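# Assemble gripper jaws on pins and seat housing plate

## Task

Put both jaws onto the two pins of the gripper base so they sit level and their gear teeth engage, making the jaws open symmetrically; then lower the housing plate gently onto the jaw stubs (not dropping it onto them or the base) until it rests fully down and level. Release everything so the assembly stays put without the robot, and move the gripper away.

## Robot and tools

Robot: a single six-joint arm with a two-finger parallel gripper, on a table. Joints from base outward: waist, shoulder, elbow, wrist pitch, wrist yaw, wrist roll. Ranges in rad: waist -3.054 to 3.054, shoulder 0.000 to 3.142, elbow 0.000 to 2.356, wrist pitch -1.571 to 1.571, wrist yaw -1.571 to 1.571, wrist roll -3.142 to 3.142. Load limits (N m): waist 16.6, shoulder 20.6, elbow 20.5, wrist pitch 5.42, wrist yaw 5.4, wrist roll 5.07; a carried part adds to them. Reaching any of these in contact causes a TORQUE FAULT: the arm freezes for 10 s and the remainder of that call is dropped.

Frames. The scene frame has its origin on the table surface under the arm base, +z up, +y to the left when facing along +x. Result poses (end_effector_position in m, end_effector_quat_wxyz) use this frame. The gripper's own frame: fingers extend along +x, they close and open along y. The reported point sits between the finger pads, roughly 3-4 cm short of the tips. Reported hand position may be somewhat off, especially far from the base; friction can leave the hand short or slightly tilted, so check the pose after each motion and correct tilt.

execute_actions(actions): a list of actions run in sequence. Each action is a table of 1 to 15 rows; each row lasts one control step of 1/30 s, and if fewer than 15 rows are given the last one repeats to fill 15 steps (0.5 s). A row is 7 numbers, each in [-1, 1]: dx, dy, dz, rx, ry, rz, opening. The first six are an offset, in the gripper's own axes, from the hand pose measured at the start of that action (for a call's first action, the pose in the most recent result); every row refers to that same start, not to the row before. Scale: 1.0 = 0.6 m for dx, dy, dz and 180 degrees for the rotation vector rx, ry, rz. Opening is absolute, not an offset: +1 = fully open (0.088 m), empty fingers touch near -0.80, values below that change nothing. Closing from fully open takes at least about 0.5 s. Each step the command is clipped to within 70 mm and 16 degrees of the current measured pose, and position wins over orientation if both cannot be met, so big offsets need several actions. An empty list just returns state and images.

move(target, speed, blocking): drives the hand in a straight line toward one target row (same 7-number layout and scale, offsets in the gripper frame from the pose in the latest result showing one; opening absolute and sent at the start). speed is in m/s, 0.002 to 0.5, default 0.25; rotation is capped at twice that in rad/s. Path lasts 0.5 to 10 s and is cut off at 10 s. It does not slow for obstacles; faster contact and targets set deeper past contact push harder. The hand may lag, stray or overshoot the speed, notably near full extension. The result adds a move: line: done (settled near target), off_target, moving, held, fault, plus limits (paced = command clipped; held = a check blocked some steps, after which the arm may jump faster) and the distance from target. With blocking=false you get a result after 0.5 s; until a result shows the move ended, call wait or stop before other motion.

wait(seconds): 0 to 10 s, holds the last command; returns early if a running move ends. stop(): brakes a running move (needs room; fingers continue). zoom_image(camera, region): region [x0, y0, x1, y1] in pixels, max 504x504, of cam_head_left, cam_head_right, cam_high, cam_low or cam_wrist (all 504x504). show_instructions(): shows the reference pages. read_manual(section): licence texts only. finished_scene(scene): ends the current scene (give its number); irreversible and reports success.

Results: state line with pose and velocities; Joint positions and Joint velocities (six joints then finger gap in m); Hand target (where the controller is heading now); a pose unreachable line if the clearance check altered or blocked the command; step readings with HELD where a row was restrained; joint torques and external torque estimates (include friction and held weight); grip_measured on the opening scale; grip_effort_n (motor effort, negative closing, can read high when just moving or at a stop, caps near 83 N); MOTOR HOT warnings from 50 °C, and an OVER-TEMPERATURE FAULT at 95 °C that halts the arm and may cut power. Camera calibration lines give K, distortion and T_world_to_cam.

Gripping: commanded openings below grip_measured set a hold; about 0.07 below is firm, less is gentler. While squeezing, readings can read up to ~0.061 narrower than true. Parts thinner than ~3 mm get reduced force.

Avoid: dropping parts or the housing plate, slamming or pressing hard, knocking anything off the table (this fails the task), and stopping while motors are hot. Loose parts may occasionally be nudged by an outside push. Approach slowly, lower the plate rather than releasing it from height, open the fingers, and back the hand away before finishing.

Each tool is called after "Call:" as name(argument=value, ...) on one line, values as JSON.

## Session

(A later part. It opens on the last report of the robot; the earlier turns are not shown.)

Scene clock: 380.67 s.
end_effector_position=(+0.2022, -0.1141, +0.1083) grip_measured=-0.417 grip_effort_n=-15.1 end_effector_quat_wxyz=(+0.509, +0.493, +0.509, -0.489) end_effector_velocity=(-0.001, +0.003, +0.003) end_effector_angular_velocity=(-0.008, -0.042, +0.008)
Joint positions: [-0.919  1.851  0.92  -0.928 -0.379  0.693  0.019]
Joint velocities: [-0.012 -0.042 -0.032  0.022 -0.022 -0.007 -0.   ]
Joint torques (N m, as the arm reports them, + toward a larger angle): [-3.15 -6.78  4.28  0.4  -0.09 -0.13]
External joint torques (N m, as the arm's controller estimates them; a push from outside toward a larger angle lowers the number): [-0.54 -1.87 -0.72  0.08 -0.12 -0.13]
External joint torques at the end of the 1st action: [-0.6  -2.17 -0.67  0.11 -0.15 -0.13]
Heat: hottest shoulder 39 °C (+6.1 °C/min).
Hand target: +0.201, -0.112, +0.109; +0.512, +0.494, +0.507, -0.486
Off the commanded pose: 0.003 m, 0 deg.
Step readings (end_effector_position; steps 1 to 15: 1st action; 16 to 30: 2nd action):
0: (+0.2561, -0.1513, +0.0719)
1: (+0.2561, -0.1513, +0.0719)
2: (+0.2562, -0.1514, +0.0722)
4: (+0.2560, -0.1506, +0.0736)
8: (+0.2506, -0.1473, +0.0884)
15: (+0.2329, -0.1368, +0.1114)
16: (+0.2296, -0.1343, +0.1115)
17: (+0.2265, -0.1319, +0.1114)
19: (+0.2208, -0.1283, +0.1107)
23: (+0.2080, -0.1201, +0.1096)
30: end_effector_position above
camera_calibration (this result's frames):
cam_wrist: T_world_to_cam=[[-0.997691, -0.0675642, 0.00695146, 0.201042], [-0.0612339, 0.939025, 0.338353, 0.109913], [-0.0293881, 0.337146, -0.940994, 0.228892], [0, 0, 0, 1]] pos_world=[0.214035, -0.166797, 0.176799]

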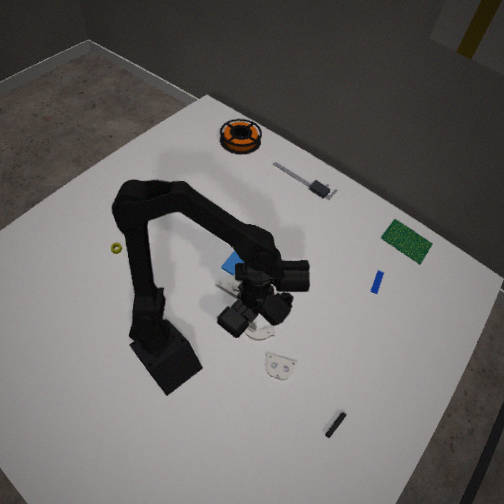

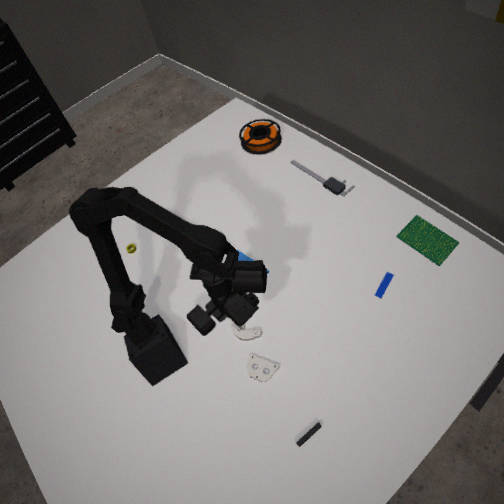

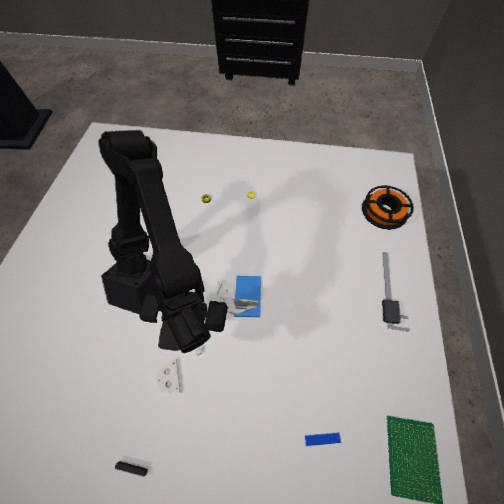

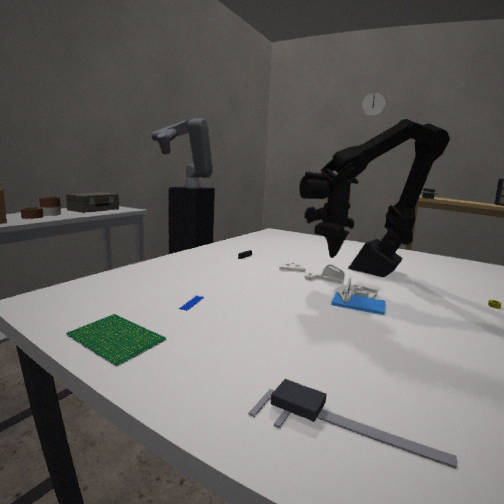

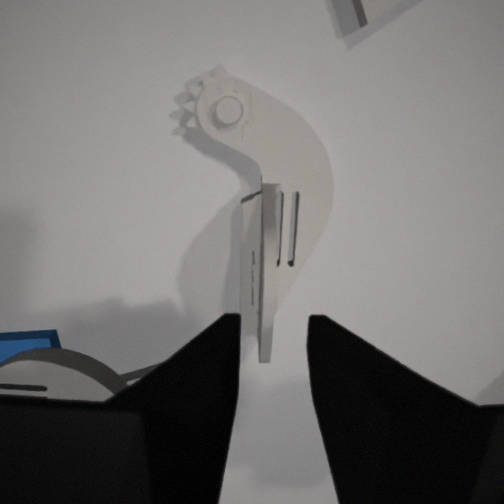

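Call:
execute_actions(actions=[[[0.008,-0.003,-0.002,0.001,0.002,-0.0015,-0.42],[0.016,-0.005,-0.004,0.002,0.003,-0.0025,-0.42],[0.026,-0.0065,-0.0047,0.002,0.0039,-0.0032,-0.42],[0.037,-0.0065,-0.0047,0.002,0.0039,-0.0032,-0.42],[0.048,-0.0065,-0.0047,0.002,0.0039,-0.0032,-0.42],[0.059,-0.0065,-0.0047,0.002,0.0039,-0.0032,-0.42],[0.069,-0.0065,-0.0047,0.002,0.0039,-0.0032,-0.42],[0.078,-0.0065,-0.0047,0.002,0.0039,-0.0032,-0.42],[0.085,-0.0065,-0.0047,0.002,0.0039,-0.0032,-0.42],[0.090,-0.0065,-0.0047,0.002,0.0039,-0.0032,-0.42],[0.0935,-0.0065,-0.0047,0.002,0.0039,-0.0032,-0.42],[0.0955,-0.0065,-0.0047,0.002,0.0039,-0.0032,-0.44],[0.0955,-0.0065,-0.0047,0.002,0.0039,-0.0032,-0.47],[0.0955,-0.0065,-0.0047,0.002,0.0039,-0.0032,-0.50],[0.0955,-0.0065,-0.0047,0.002,0.0039,-0.0032,-0.53]]])

Scene clock: 393.97 s.
end_effector_position=(+0.2000, -0.1123, +0.0573) grip_measured=-0.470 grip_effort_n=-15.1 end_effector_quat_wxyz=(+0.508, +0.491, +0.511, -0.489) end_effector_velocity=(+0.012, -0.005, -0.027) end_effector_angular_velocity=(-0.007, -0.044, +0.022)
Joint positions: [-0.846  1.938  0.795 -0.693 -0.397  0.765  0.016]
Joint velocities: [ 0.042  0.076 -0.037  0.168 -0.037  0.037 -0.034]
Joint torques (N m, as the arm reports them, + toward a larger angle): [-2.84 -4.46  3.97  0.42 -0.09  0.1 ]
External joint torques (N m, as the arm's controller estimates them; a push from outside toward a larger angle lowers the number): [-0.12  0.96 -0.63  0.08 -0.12  0.1 ]
Heat: hottest shoulder 38 °C (+4.0 °C/min).
Hand target: +0.198, -0.111, +0.051; +0.502, +0.495, +0.513, -0.490
Off the commanded pose: 0.007 m, 1 deg.
Step readings (end_effector_position):
0: (+0.2021, -0.1139, +0.1083)
1: (+0.2023, -0.1141, +0.1083)
2: (+0.2025, -0.1145, +0.1078)
4: (+0.2030, -0.1154, +0.1042)
8: (+0.2014, -0.1138, +0.0839)
15: end_effector_position above
camera_calibration (this result's frames):
cam_wrist: T_world_to_cam=[[-0.997499, -0.0696773, 0.0118799, 0.198723], [-0.0614892, 0.938301, 0.34031, 0.125171], [-0.0348588, 0.338728, -0.940238, 0.18149], [0, 0, 0, 1]] pos_world=[0.21225, -0.165078, 0.125686]

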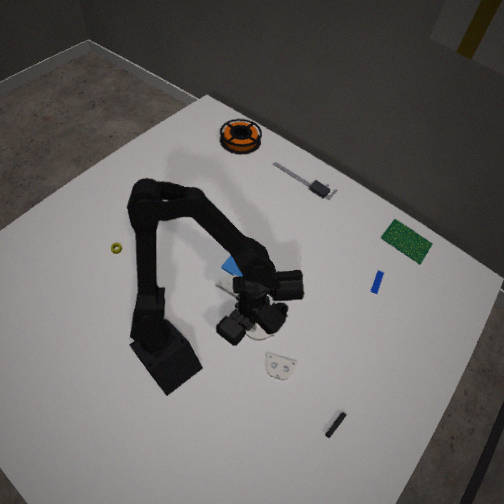

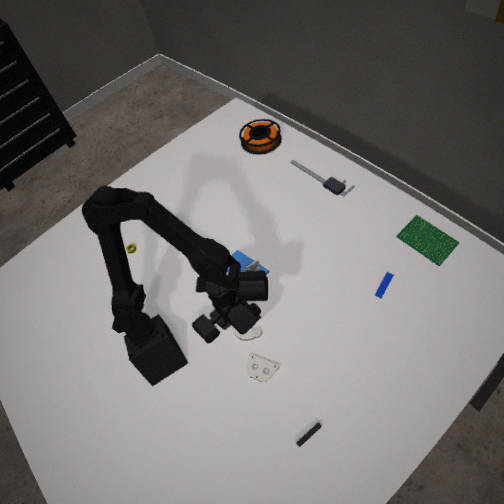

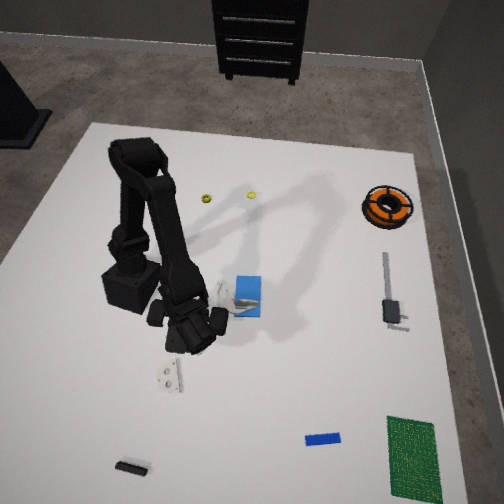

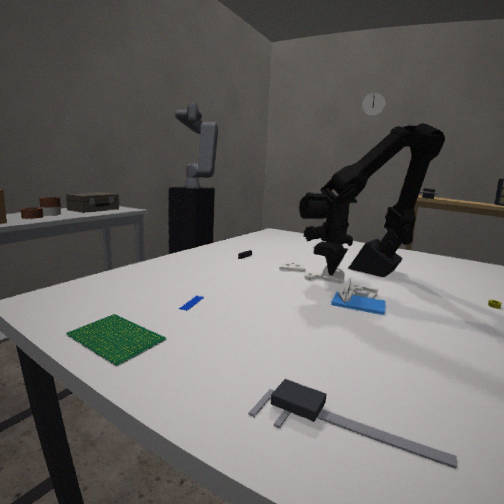

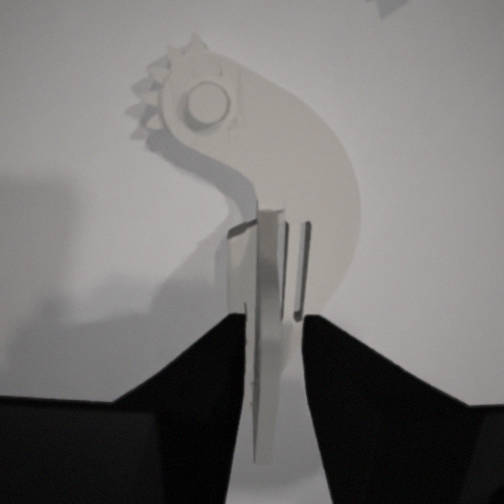

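Call:
execute_actions(actions=[])

Scene clock: 395.03 s.
end_effector_position=(+0.2017, -0.1138, +0.0562) grip_measured=-0.527 grip_effort_n=-15.1 end_effector_quat_wxyz=(+0.511, +0.492, +0.508, -0.489) end_effector_velocity=(-0.005, +0.005, -0.002) end_effector_angular_velocity=(+0.025, +0.015, -0.007)
Joint positions: [-0.845  1.942  0.795 -0.678 -0.398  0.77   0.013]
Joint velocities: [-0.002  0.002 -0.007 -0.022 -0.007 -0.007 -0.   ]
Joint torques (N m, as the arm reports them, + toward a larger angle): [-2.62 -4.14  3.75  0.39 -0.09  0.1 ]
External joint torques (N m, as the arm's controller estimates them; a push from outside toward a larger angle lowers the number): [ 0.02  0.94 -0.49  0.12 -0.13  0.1 ]
Heat: hottest shoulder 37 °C (+3.0 °C/min).
Hand target: +0.198, -0.111, +0.051; +0.502, +0.495, +0.513, -0.490
Off the commanded pose: 0.007 m, 1 deg.
camera_calibration (this result's frames):
cam_wrist: T_world_to_cam=[[-0.997543, -0.0698376, 0.00556218, 0.200661], [-0.0639497, 0.940108, 0.334825, 0.128083], [-0.0286124, 0.333647, -0.942264, 0.179301], [0, 0, 0, 1]] pos_world=[0.213489, -0.166221, 0.124947]

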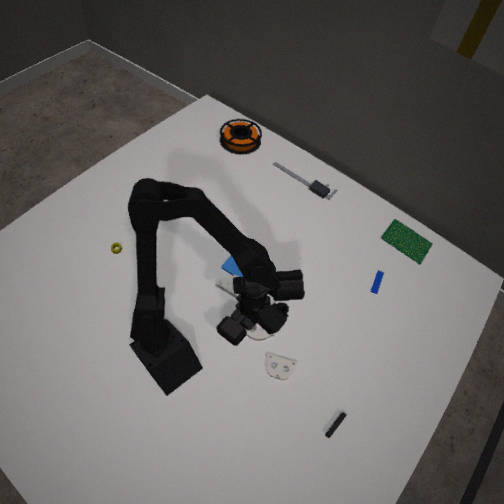

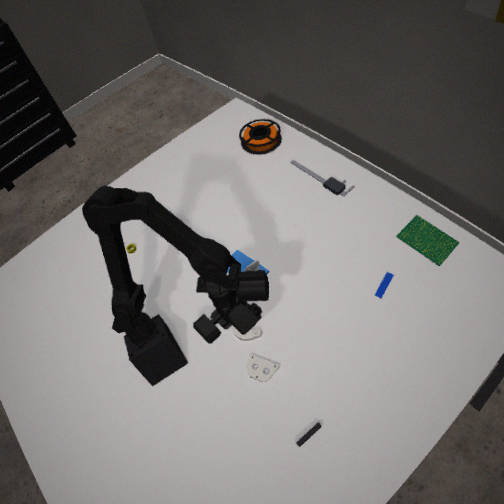

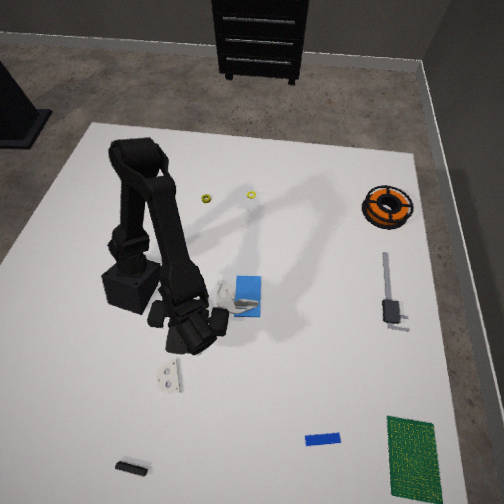

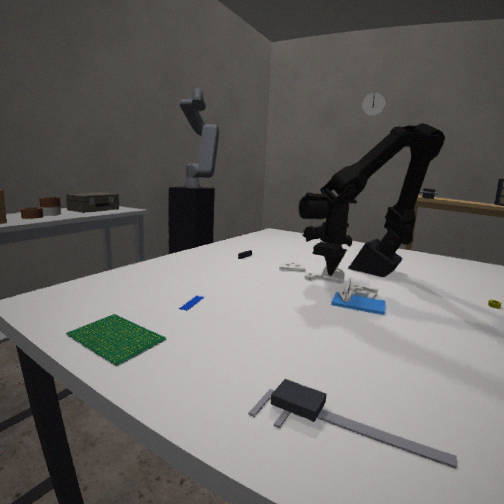

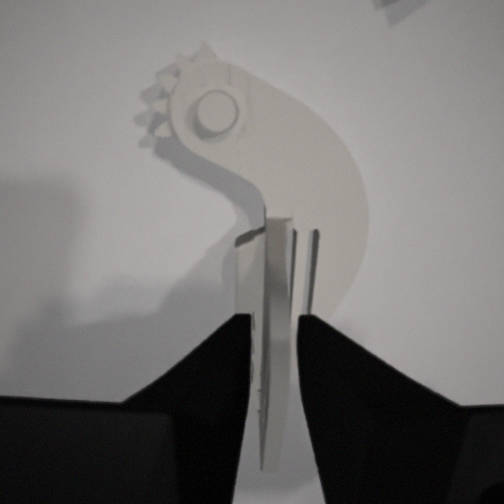

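Call:
execute_actions(actions=[[[0,0,0,0,0,0,-0.58],[0,0,0,0,0,0,-0.62],[0,0,0,0,0,0,-0.66],[0,0,0,0,0,0,-0.70],[0,0,0,0,0,0,-0.74],[0,0,0,0,0,0,-0.78],[0,0,0,0,0,0,-0.82],[-0.004,0.002,0.0015,-0.001,-0.001,0.001,-0.82],[-0.010,0.005,0.0035,-0.002,-0.003,0.0025,-0.82],[-0.018,0.0065,0.0047,-0.002,-0.0039,0.0032,-0.82],[-0.027,0.0065,0.0047,-0.002,-0.0039,0.0032,-0.82],[-0.037,0.0065,0.0047,0,-0.0039,0.0032,-0.82],[-0.047,0.0065,0.0047,0.006,-0.0039,0.0032,-0.82],[-0.057,0.0065,0.0047,0.014,-0.0039,0.0032,-0.82],[-0.066,0.0065,0.0047,0.028,-0.0039,0.0032,-0.82]],[[-0.044,0.005,-0.001,0.0389,-0.003,0.003,-0.82],[-0.048,0.006,-0.008,0.0572,-0.003,0.003,-0.82],[-0.051,0.0075,-0.019,0.0756,-0.003,0.003,-0.82],[-0.053,0.009,-0.0316,0.0939,-0.002,0.002,-0.82],[-0.054,0.0105,-0.0449,0.1122,-0.002,0.002,-0.82],[-0.054,0.013,-0.0581,0.1306,-0.001,0.001,-0.82],[-0.054,0.016,-0.0714,0.1489,0,0,-0.82],[-0.054,0.019,-0.0847,0.1672,0,0,-0.82],[-0.054,0.0225,-0.0979,0.1856,0,0,-0.82],[-0.054,0.0273,-0.1111,0.2039,0,0,-0.82],[-0.054,0.0326,-0.1244,0.2222,0,0,-0.82],[-0.054,0.0396,-0.1376,0.2406,0,0,-0.82],[-0.054,0.0465,-0.1508,0.2589,0,0,-0.82],[-0.054,0.0551,-0.1622,0.2772,0,0,-0.82],[-0.054,0.0637,-0.1737,0.2956,0,0,-0.82]],[[0,-0.0067,-0.0615,0.0717,0,0,-0.82],[0,-0.0048,-0.0768,0.09,0,0,-0.82],[0,-0.0005,-0.092,0.1083,0,0,-0.82],[0,0.0037,-0.107,0.1267,0,0,-0.82],[0,0.009,-0.121,0.145,0,0,-0.82],[0,0.0155,-0.1337,0.1633,0,0,-0.82],[0.001,0.022,-0.1463,0.1817,0,0,-0.82],[0.002,0.0283,-0.1567,0.1978,0,0,-0.82],[0.004,0.0335,-0.166,0.21,0,0,-0.82],[0.006,0.0385,-0.1727,0.2178,0,0,-0.82],[0.008,0.0422,-0.1762,0.2217,0,0,-0.82],[0.009,0.0435,-0.1772,0.2217,0,0,-0.82]]])

Scene clock: 415.27 s.
end_effector_position=(+0.3140, +0.0295, +0.1033) grip_measured=-0.746 grip_effort_n=-83.5 end_effector_quat_wxyz=(+0.036, +0.707, +0.072, -0.702) end_effector_velocity=(+0.028, -0.003, -0.020) end_effector_angular_velocity=(-0.039, +0.079, -0.286)
Joint positions: [-0.354  1.788  1.149 -0.972 -0.517  2.756  0.002]
Joint velocities: [ 0.061  0.154  0.134 -0.007  0.051  0.33  -0.   ]
Joint torques (N m, as the arm reports them, + toward a larger angle): [-3.91 -5.3   6.03 -0.12  0.11  0.09]
External joint torques (N m, as the arm's controller estimates them; a push from outside toward a larger angle lowers the number): [-0.22  0.86  1.44 -0.15  0.08  0.07]
External joint torques at the end of the 1st action: [-0.71 -2.18  1.55 -0.2   0.09  0.12]
External joint torques at the end of the 2nd action: [ 0.02 -1.45  1.17 -0.25 -0.13  0.1 ]
Heat: hottest shoulder 34 °C (-2.0 °C/min).
Hand target: +0.318, +0.028, +0.101; +0.027, +0.704, +0.058, -0.707
Off the commanded pose: 0.004 m, 2 deg.
Step readings (end_effector_position; steps 1 to 15: 1st action; 16 to 30: 2nd action; 31 to 45: 3rd action):
0: (+0.2017, -0.1138, +0.0562)
1: (+0.2017, -0.1138, +0.0562)
2: (+0.2017, -0.1138, +0.0562)
4: (+0.2017, -0.1138, +0.0562)
8: (+0.2016, -0.1138, +0.0563)
15: (+0.2000, -0.1124, +0.0740)
16: (+0.2008, -0.1128, +0.0798)
17: (+0.2012, -0.1122, +0.0854)
19: (+0.2019, -0.1082, +0.0945)
23: (+0.2076, -0.0862, +0.1037)
30: (+0.2257, -0.0313, +0.1051)
31: (+0.2286, -0.0230, +0.1044)
32: (+0.2327, -0.0148, +0.1038)
34: (+0.2453, -0.0016, +0.1040)
38: (+0.2788, +0.0184, +0.1084)
45: end_effector_position above
camera_calibration (this result's frames):
cam_wrist: T_world_to_cam=[[-0.183092, 0.981236, 0.0604411, 0.0300076], [0.926067, 0.15151, 0.345608, -0.303953], [0.329966, 0.119251, -0.93643, 0.0721648], [0, 0, 0, 1]] pos_world=[0.263163, 0.00800171, 0.170812]

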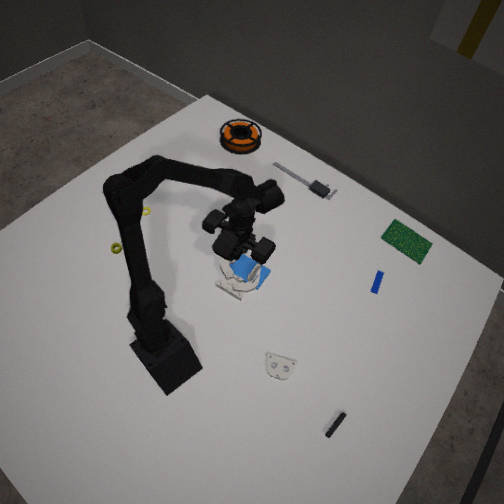

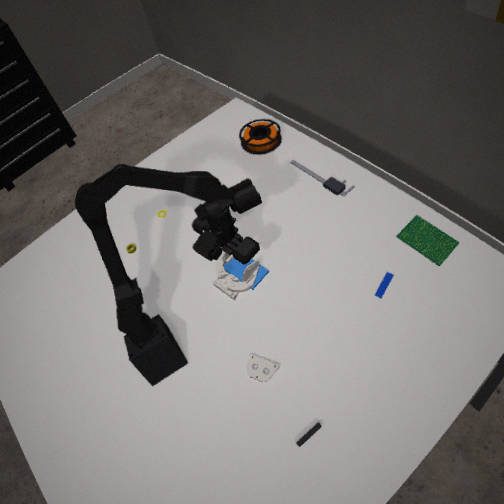

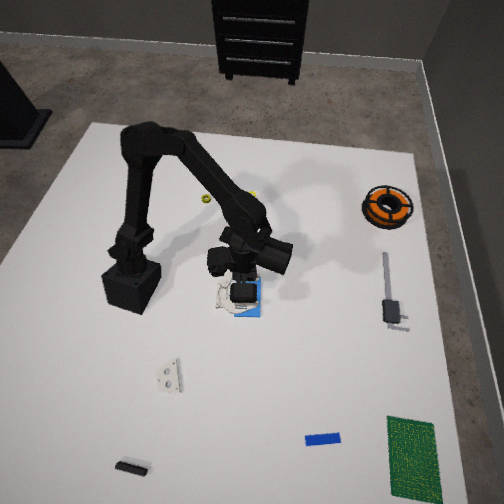

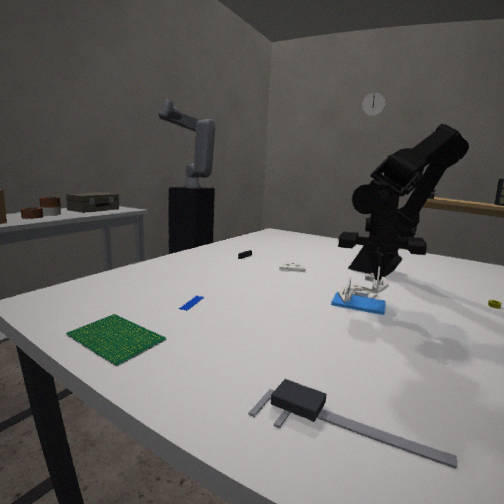

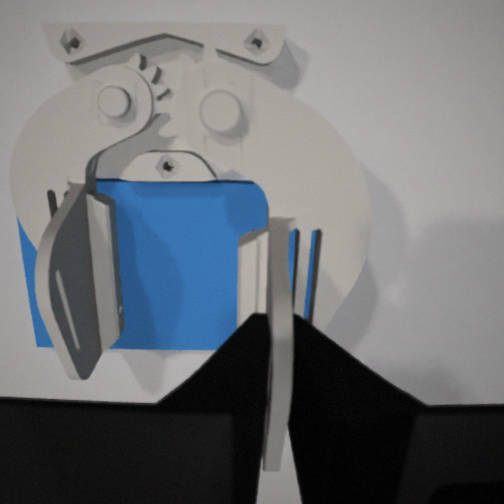

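Call:
execute_actions(actions=[])

Scene clock: 416.20 s.
end_effector_position=(+0.3158, +0.0285, +0.1027) grip_measured=-0.746 grip_effort_n=-83.5 end_effector_quat_wxyz=(+0.027, +0.706, +0.060, -0.705) end_effector_velocity=(+0.001, +0.000, +0.000) end_effector_angular_velocity=(+0.005, -0.009, +0.008)
Joint positions: [-0.352  1.798  1.16  -0.976 -0.511  2.785  0.002]
Joint velocities: [-0.002 -0.002 -0.002  0.007 -0.007 -0.007  0.   ]
Joint torques (N m, as the arm reports them, + toward a larger angle): [-3.63 -5.08  6.21 -0.03  0.09  0.1 ]
External joint torques (N m, as the arm's controller estimates them; a push from outside toward a larger angle lowers the number): [-0.2   0.95  1.46 -0.23  0.09  0.1 ]
Heat: hottest shoulder 34 °C (-2.0 °C/min).
Hand target: +0.318, +0.028, +0.101; +0.027, +0.704, +0.058, -0.708
Off the commanded pose: 0.002 m, 0 deg.
camera_calibration (this result's frames):
cam_wrist: T_world_to_cam=[[-0.154296, 0.986375, 0.0570631, 0.0224747], [0.932127, 0.126173, 0.339441, -0.305806], [0.327616, 0.105564, -0.938895, 0.0724913], [0, 0, 0, 1]] pos_world=[0.264768, 0.00876347, 0.170582]

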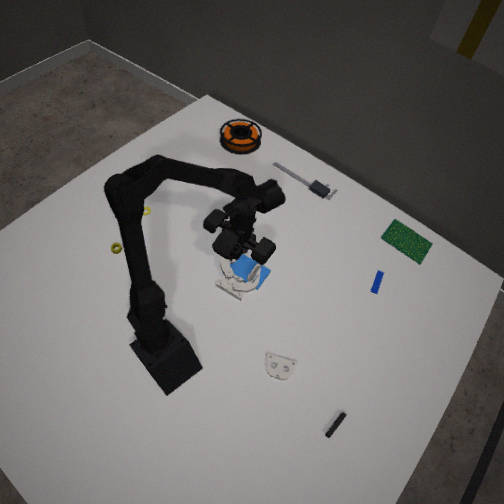

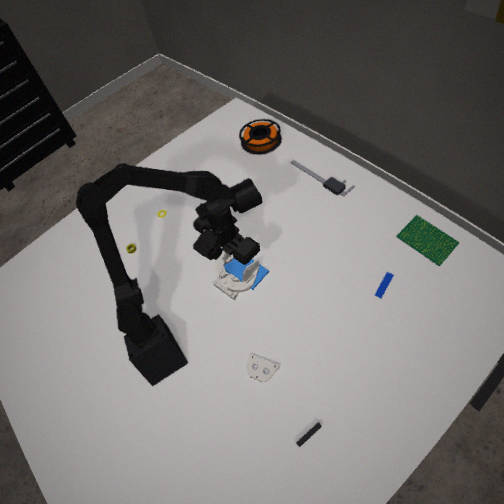

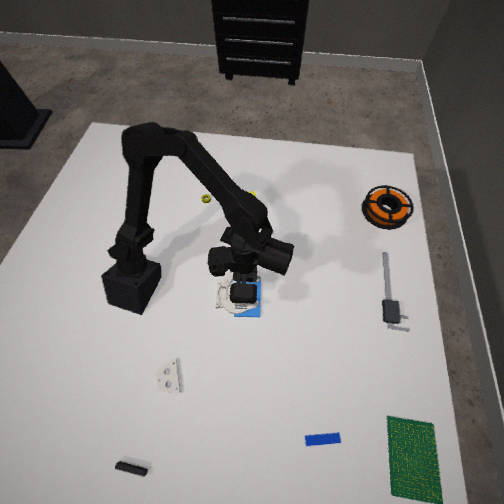

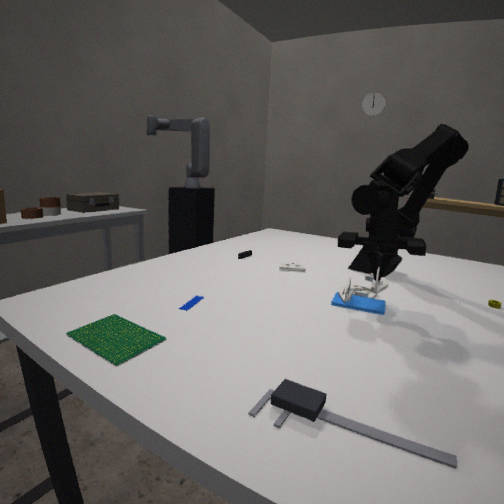

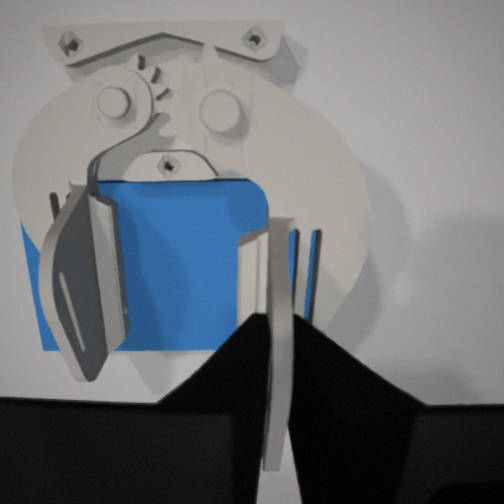

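Call:
zoom_image(camera="cam_wrist", region=[150, 30, 300, 180])

Region (150, 30, 300, 180) of cam_wrist's 504x504 image, scaled by 3.360, with more detail than that image has.

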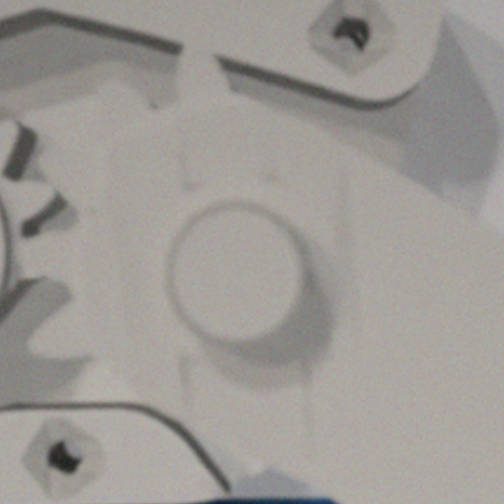

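Call:
execute_actions(actions=[[[0.006,0.001,0.003,0,-0.002,0.002,-0.82],[0.011,0.002,0.006,0,-0.004,0.004,-0.82],[0.016,0.003,0.008,-0.0005,-0.0055,0.006,-0.82],[0.021,0.004,0.0095,-0.001,-0.006,0.008,-0.82],[0.026,0.005,0.011,-0.0015,-0.0063,0.010,-0.82],[0.031,0.006,0.012,-0.002,-0.0063,0.012,-0.82],[0.035,0.0068,0.013,-0.0026,-0.0063,0.0138,-0.82],[0.039,0.0074,0.0136,-0.0031,-0.0063,0.0154,-0.82],[0.042,0.0079,0.014,-0.0034,-0.0063,0.0166,-0.82],[0.0436,0.0081,0.0142,-0.0036,-0.0063,0.0173,-0.82],[0.0443,0.0082,0.0142,-0.0037,-0.0063,0.0176,-0.82]]])

Scene clock: 426.17 s.
end_effector_position=(+0.3107, +0.0253, +0.0801) grip_measured=-0.746 grip_effort_n=-83.5 end_effector_quat_wxyz=(+0.054, +0.704, +0.048, -0.707) end_effector_velocity=(+0.000, -0.005, -0.001) end_effector_angular_velocity=(-0.024, -0.008, -0.019)
Joint positions: [-0.308  1.798  1.081 -0.862 -0.459  2.82   0.002]
Joint velocities: [-0.002 -0.002 -0.012  0.022  0.022  0.022 -0.   ]
Joint torques (N m, as the arm reports them, + toward a larger angle): [-3.58 -5.84  4.02  0.27  0.12  0.12]
External joint torques (N m, as the arm's controller estimates them; a push from outside toward a larger angle lowers the number): [-0.14  0.26 -0.54  0.09  0.08  0.11]
Heat: hottest shoulder 34 °C (-3.1 °C/min).
Hand target: +0.308, +0.024, +0.076; +0.052, +0.700, +0.044, -0.711
Off the commanded pose: 0.005 m, 1 deg.
Step readings (end_effector_position):
0: (+0.3158, +0.0285, +0.1027)
1: (+0.3158, +0.0285, +0.1026)
2: (+0.3160, +0.0283, +0.1023)
4: (+0.3164, +0.0271, +0.0998)
8: (+0.3126, +0.0257, +0.0893)
15: end_effector_position above
camera_calibration (this result's frames):
cam_wrist: T_world_to_cam=[[-0.1742, 0.984703, 0.00376905, 0.0366214], [0.929521, 0.163173, 0.330705, -0.292448], [0.325031, 0.0611124, -0.943727, 0.0556776], [0, 0, 0, 1]] pos_world=[0.260119, 0.00825579, 0.149121]

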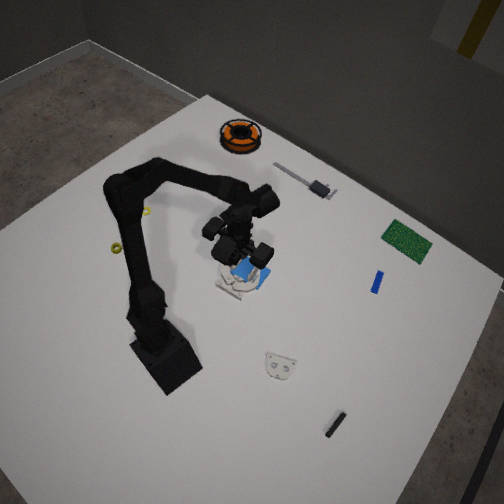

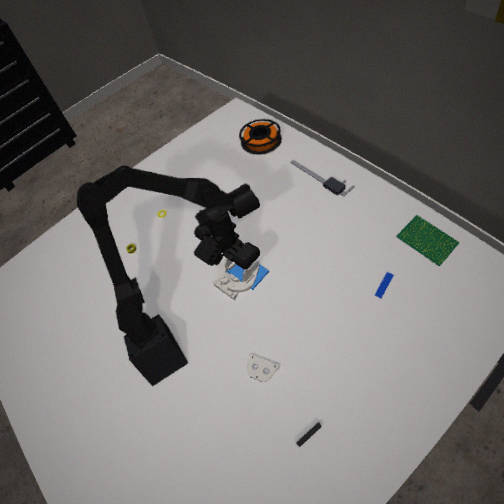

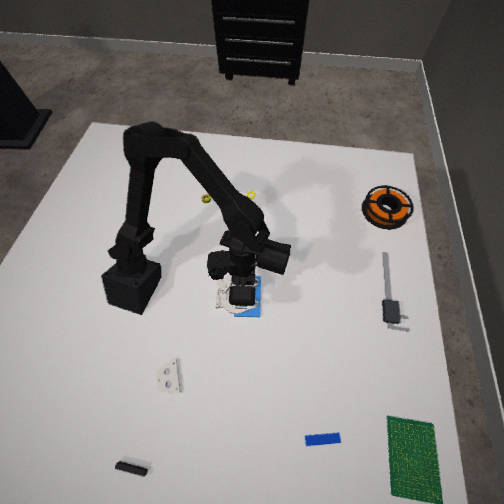

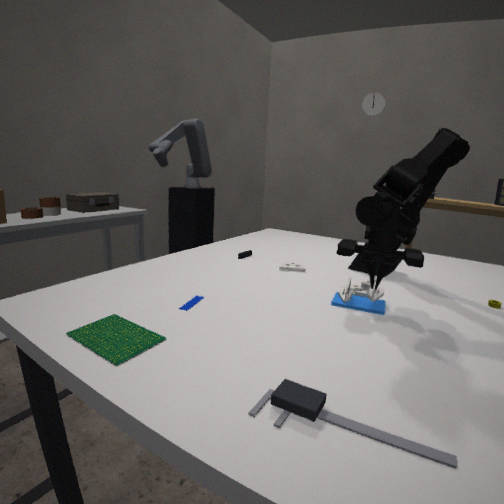

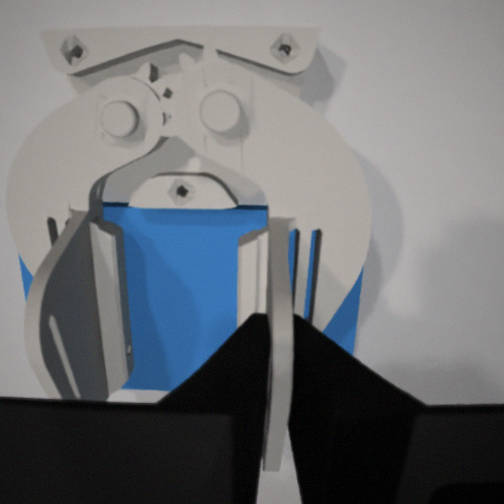

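Call:
execute_actions(actions=[])

Call:
zoom_image(camera="cam_wrist", region=[40, 20, 220, 200])

Call:
zoom_image(camera="cam_wrist", region=[150, 20, 330, 200])

Scene clock: 428.20 s.
end_effector_position=(+0.3111, +0.0249, +0.0799) grip_measured=-0.746 grip_effort_n=-83.5 end_effector_quat_wxyz=(+0.054, +0.705, +0.047, -0.706) end_effector_velocity=(-0.005, +0.001, +0.000) end_effector_angular_velocity=(+0.010, +0.017, -0.005)
Joint positions: [-0.308  1.798  1.08  -0.858 -0.458  2.822  0.002]
Joint velocities: [-0.002 -0.002 -0.002 -0.022 -0.007 -0.007 -0.   ]
Joint torques (N m, as the arm reports them, + toward a larger angle): [-3.55 -5.83  3.96  0.29  0.13  0.1 ]
External joint torques (N m, as the arm's controller estimates them; a push from outside toward a larger angle lowers the number): [-0.21  0.24 -0.62  0.09  0.09  0.1 ]
Heat: hottest shoulder 34 °C (-3.0 °C/min).
Hand target: +0.308, +0.024, +0.076; +0.052, +0.700, +0.044, -0.711
Off the commanded pose: 0.005 m, 1 deg.
camera_calibration (this result's frames):
cam_wrist: T_world_to_cam=[[-0.174059, 0.984734, 0.00139311, 0.0372596], [0.92874, 0.163691, 0.332636, -0.292618], [0.32733, 0.0591921, -0.943054, 0.0546312], [0, 0, 0, 1]] pos_world=[0.260369, 0.00797429, 0.148804]

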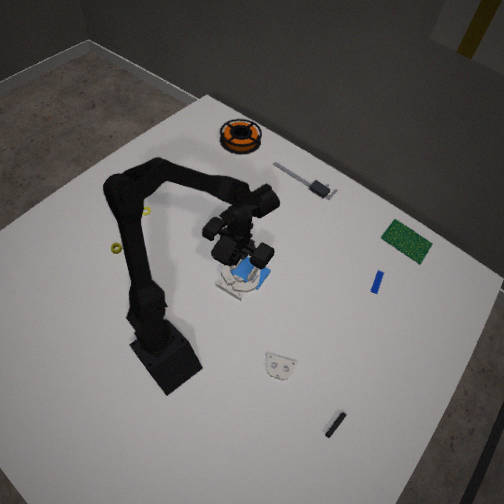

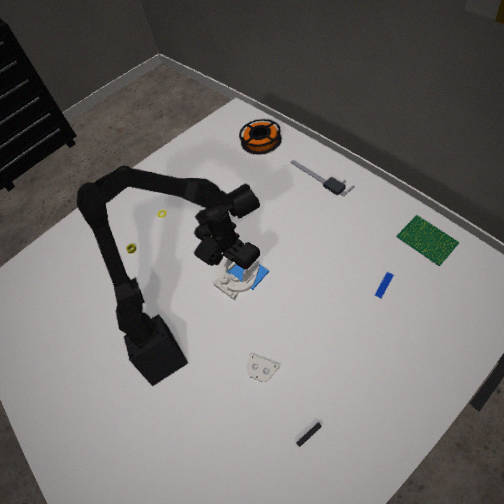

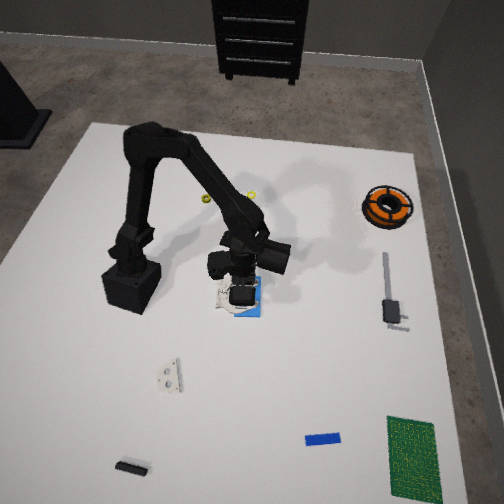

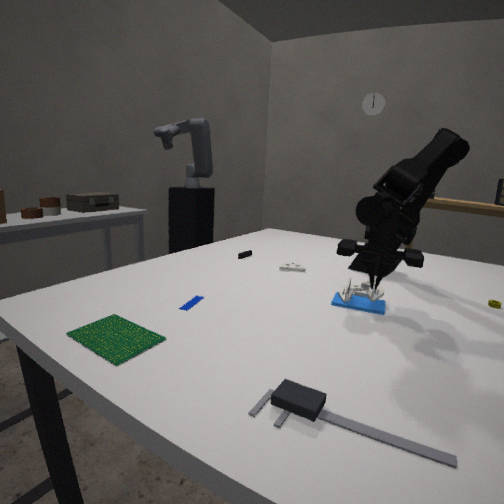

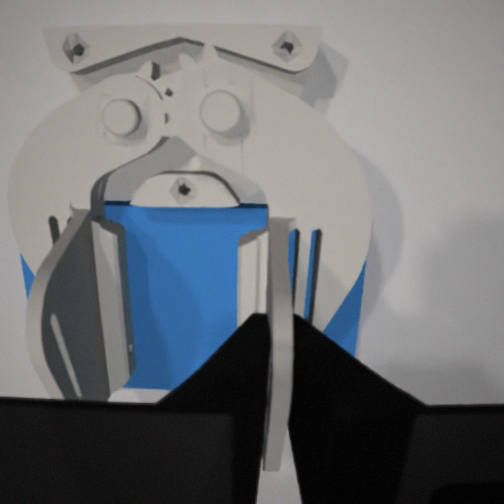

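Region (40, 20, 220, 200) of cam_wrist's 504x504 image, scaled by 2.800, with more detail than that image has.

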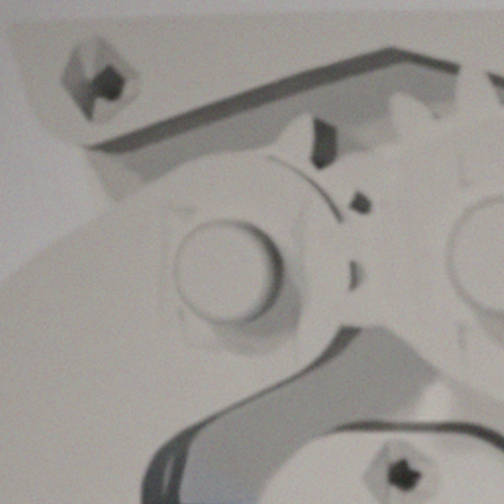

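Region (150, 20, 330, 200) of cam_wrist's 504x504 image, scaled by 2.800, with more detail than that image has.

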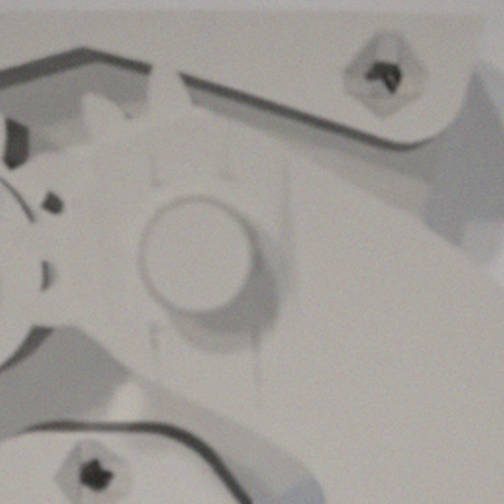

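Call:
zoom_image(camera="cam_wrist", region=[70, 195, 280, 405])

Region (70, 195, 280, 405) of cam_wrist's 504x504 image, scaled by 2.400, with more detail than that image has.

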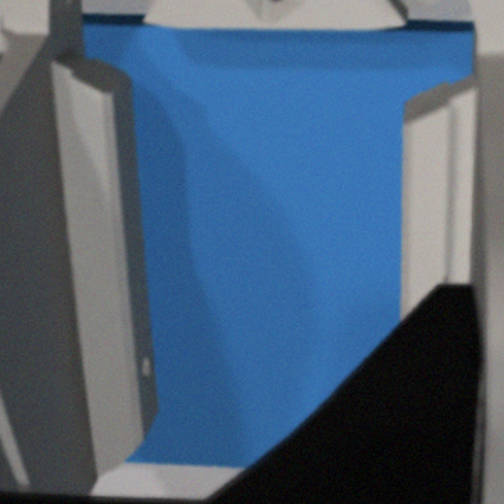

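Call:
execute_actions(actions=[[[0.008,0,0.0055,0.001,-0.0045,-0.001,-0.82],[0.009,-0.001,0.0055,0,-0.005,-0.002,-0.82],[0.010,-0.002,0.0055,-0.0015,-0.0052,-0.003,-0.82],[0.011,-0.003,0.0053,-0.003,-0.0052,-0.004,-0.82],[0.012,-0.0038,0.005,-0.0042,-0.0052,-0.0046,-0.82],[0.013,-0.0043,0.0048,-0.005,-0.0052,-0.0049,-0.82],[0.014,-0.0045,0.0047,-0.0054,-0.0052,-0.0049,-0.82],[0.0145,-0.0045,0.0047,-0.0054,-0.0052,-0.0049,-0.82],[0.015,-0.0045,0.0047,-0.0054,-0.0052,-0.0049,-0.82]]])

Call:
zoom_image(camera="cam_wrist", region=[30, 20, 210, 200])

Call:
zoom_image(camera="cam_wrist", region=[140, 20, 320, 200])

Scene clock: 452.17 s.
end_effector_position=(+0.3118, +0.0279, +0.0767) grip_measured=-0.746 grip_effort_n=-83.5 end_effector_quat_wxyz=(+0.059, +0.705, +0.057, -0.705) end_effector_velocity=(-0.002, +0.001, +0.000) end_effector_angular_velocity=(+0.008, +0.004, -0.013)
Joint positions: [-0.297  1.801  1.075 -0.846 -0.464  2.814  0.002]
Joint velocities: [-0.002 -0.002 -0.002 -0.007 -0.007  0.007 -0.   ]
Joint torques (N m, as the arm reports them, + toward a larger angle): [-3.55 -5.07  3.97  0.29 -0.1  -0.13]
External joint torques (N m, as the arm's controller estimates them; a push from outside toward a larger angle lowers the number): [-0.17  1.02 -0.55  0.1  -0.13 -0.13]
Heat: hottest shoulder 34 °C (-4.0 °C/min).
Hand target: +0.308, +0.027, +0.071; +0.055, +0.698, +0.058, -0.711
Off the commanded pose: 0.007 m, 1 deg.
Step readings (end_effector_position):
0: (+0.3111, +0.0249, +0.0799)
1: (+0.3112, +0.0249, +0.0799)
2: (+0.3114, +0.0250, +0.0799)
4: (+0.3114, +0.0255, +0.0795)
8: (+0.3120, +0.0273, +0.0784)
15: end_effector_position above
camera_calibration (this result's frames):
cam_wrist: T_world_to_cam=[[-0.193843, 0.981006, 0.00727566, 0.0402664], [0.925138, 0.180326, 0.334068, -0.292123], [0.32641, 0.0714876, -0.942521, 0.0511141], [0, 0, 0, 1]] pos_world=[0.261376, 0.0095219, 0.145472]

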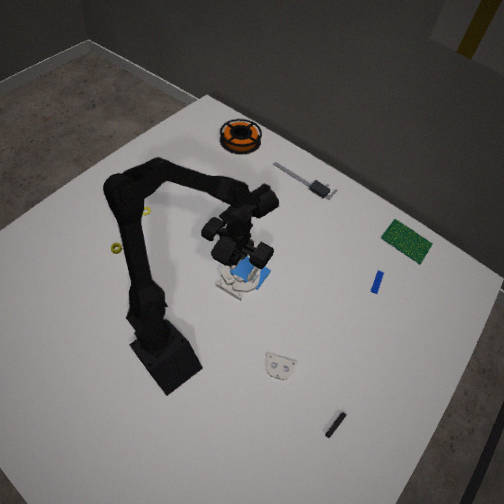

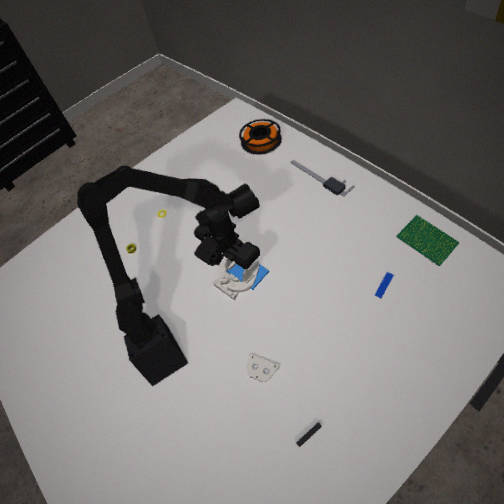

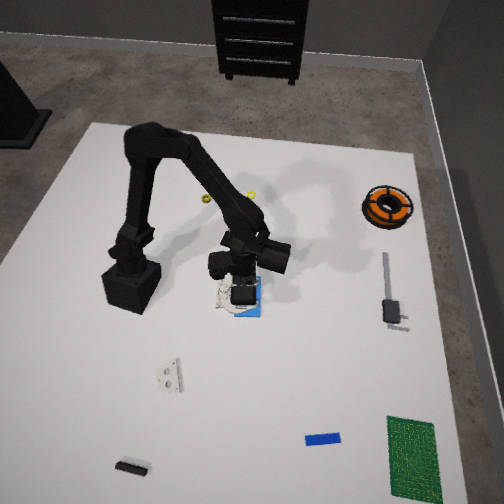

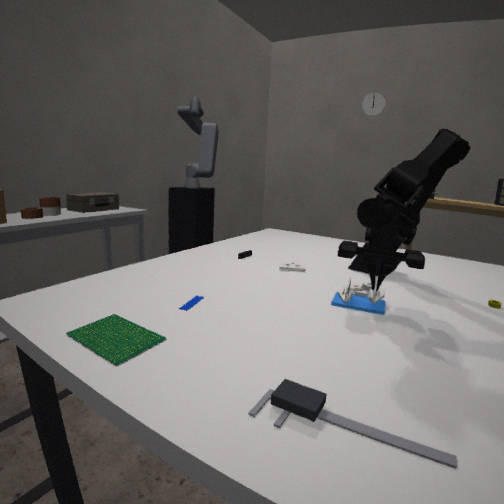

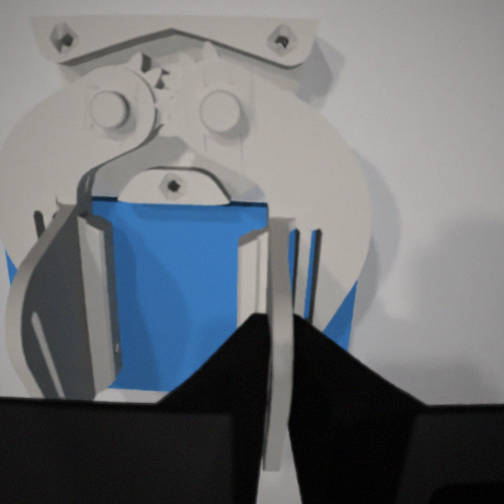

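Region (30, 20, 210, 200) of cam_wrist's 504x504 image, scaled by 2.800, with more detail than that image has.

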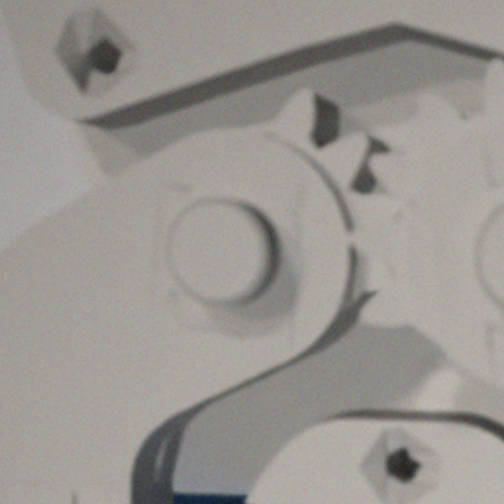

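Region (140, 20, 320, 200) of cam_wrist's 504x504 image, scaled by 2.800, with more detail than that image has.

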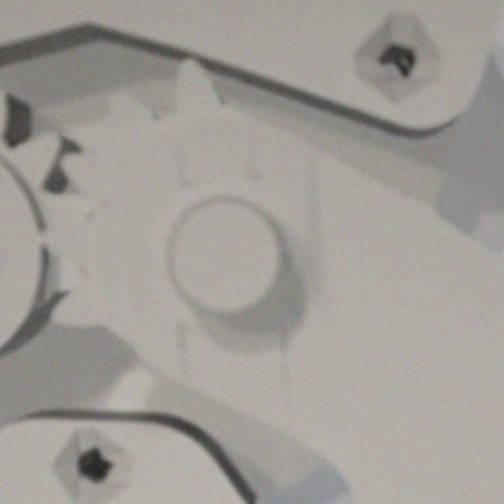

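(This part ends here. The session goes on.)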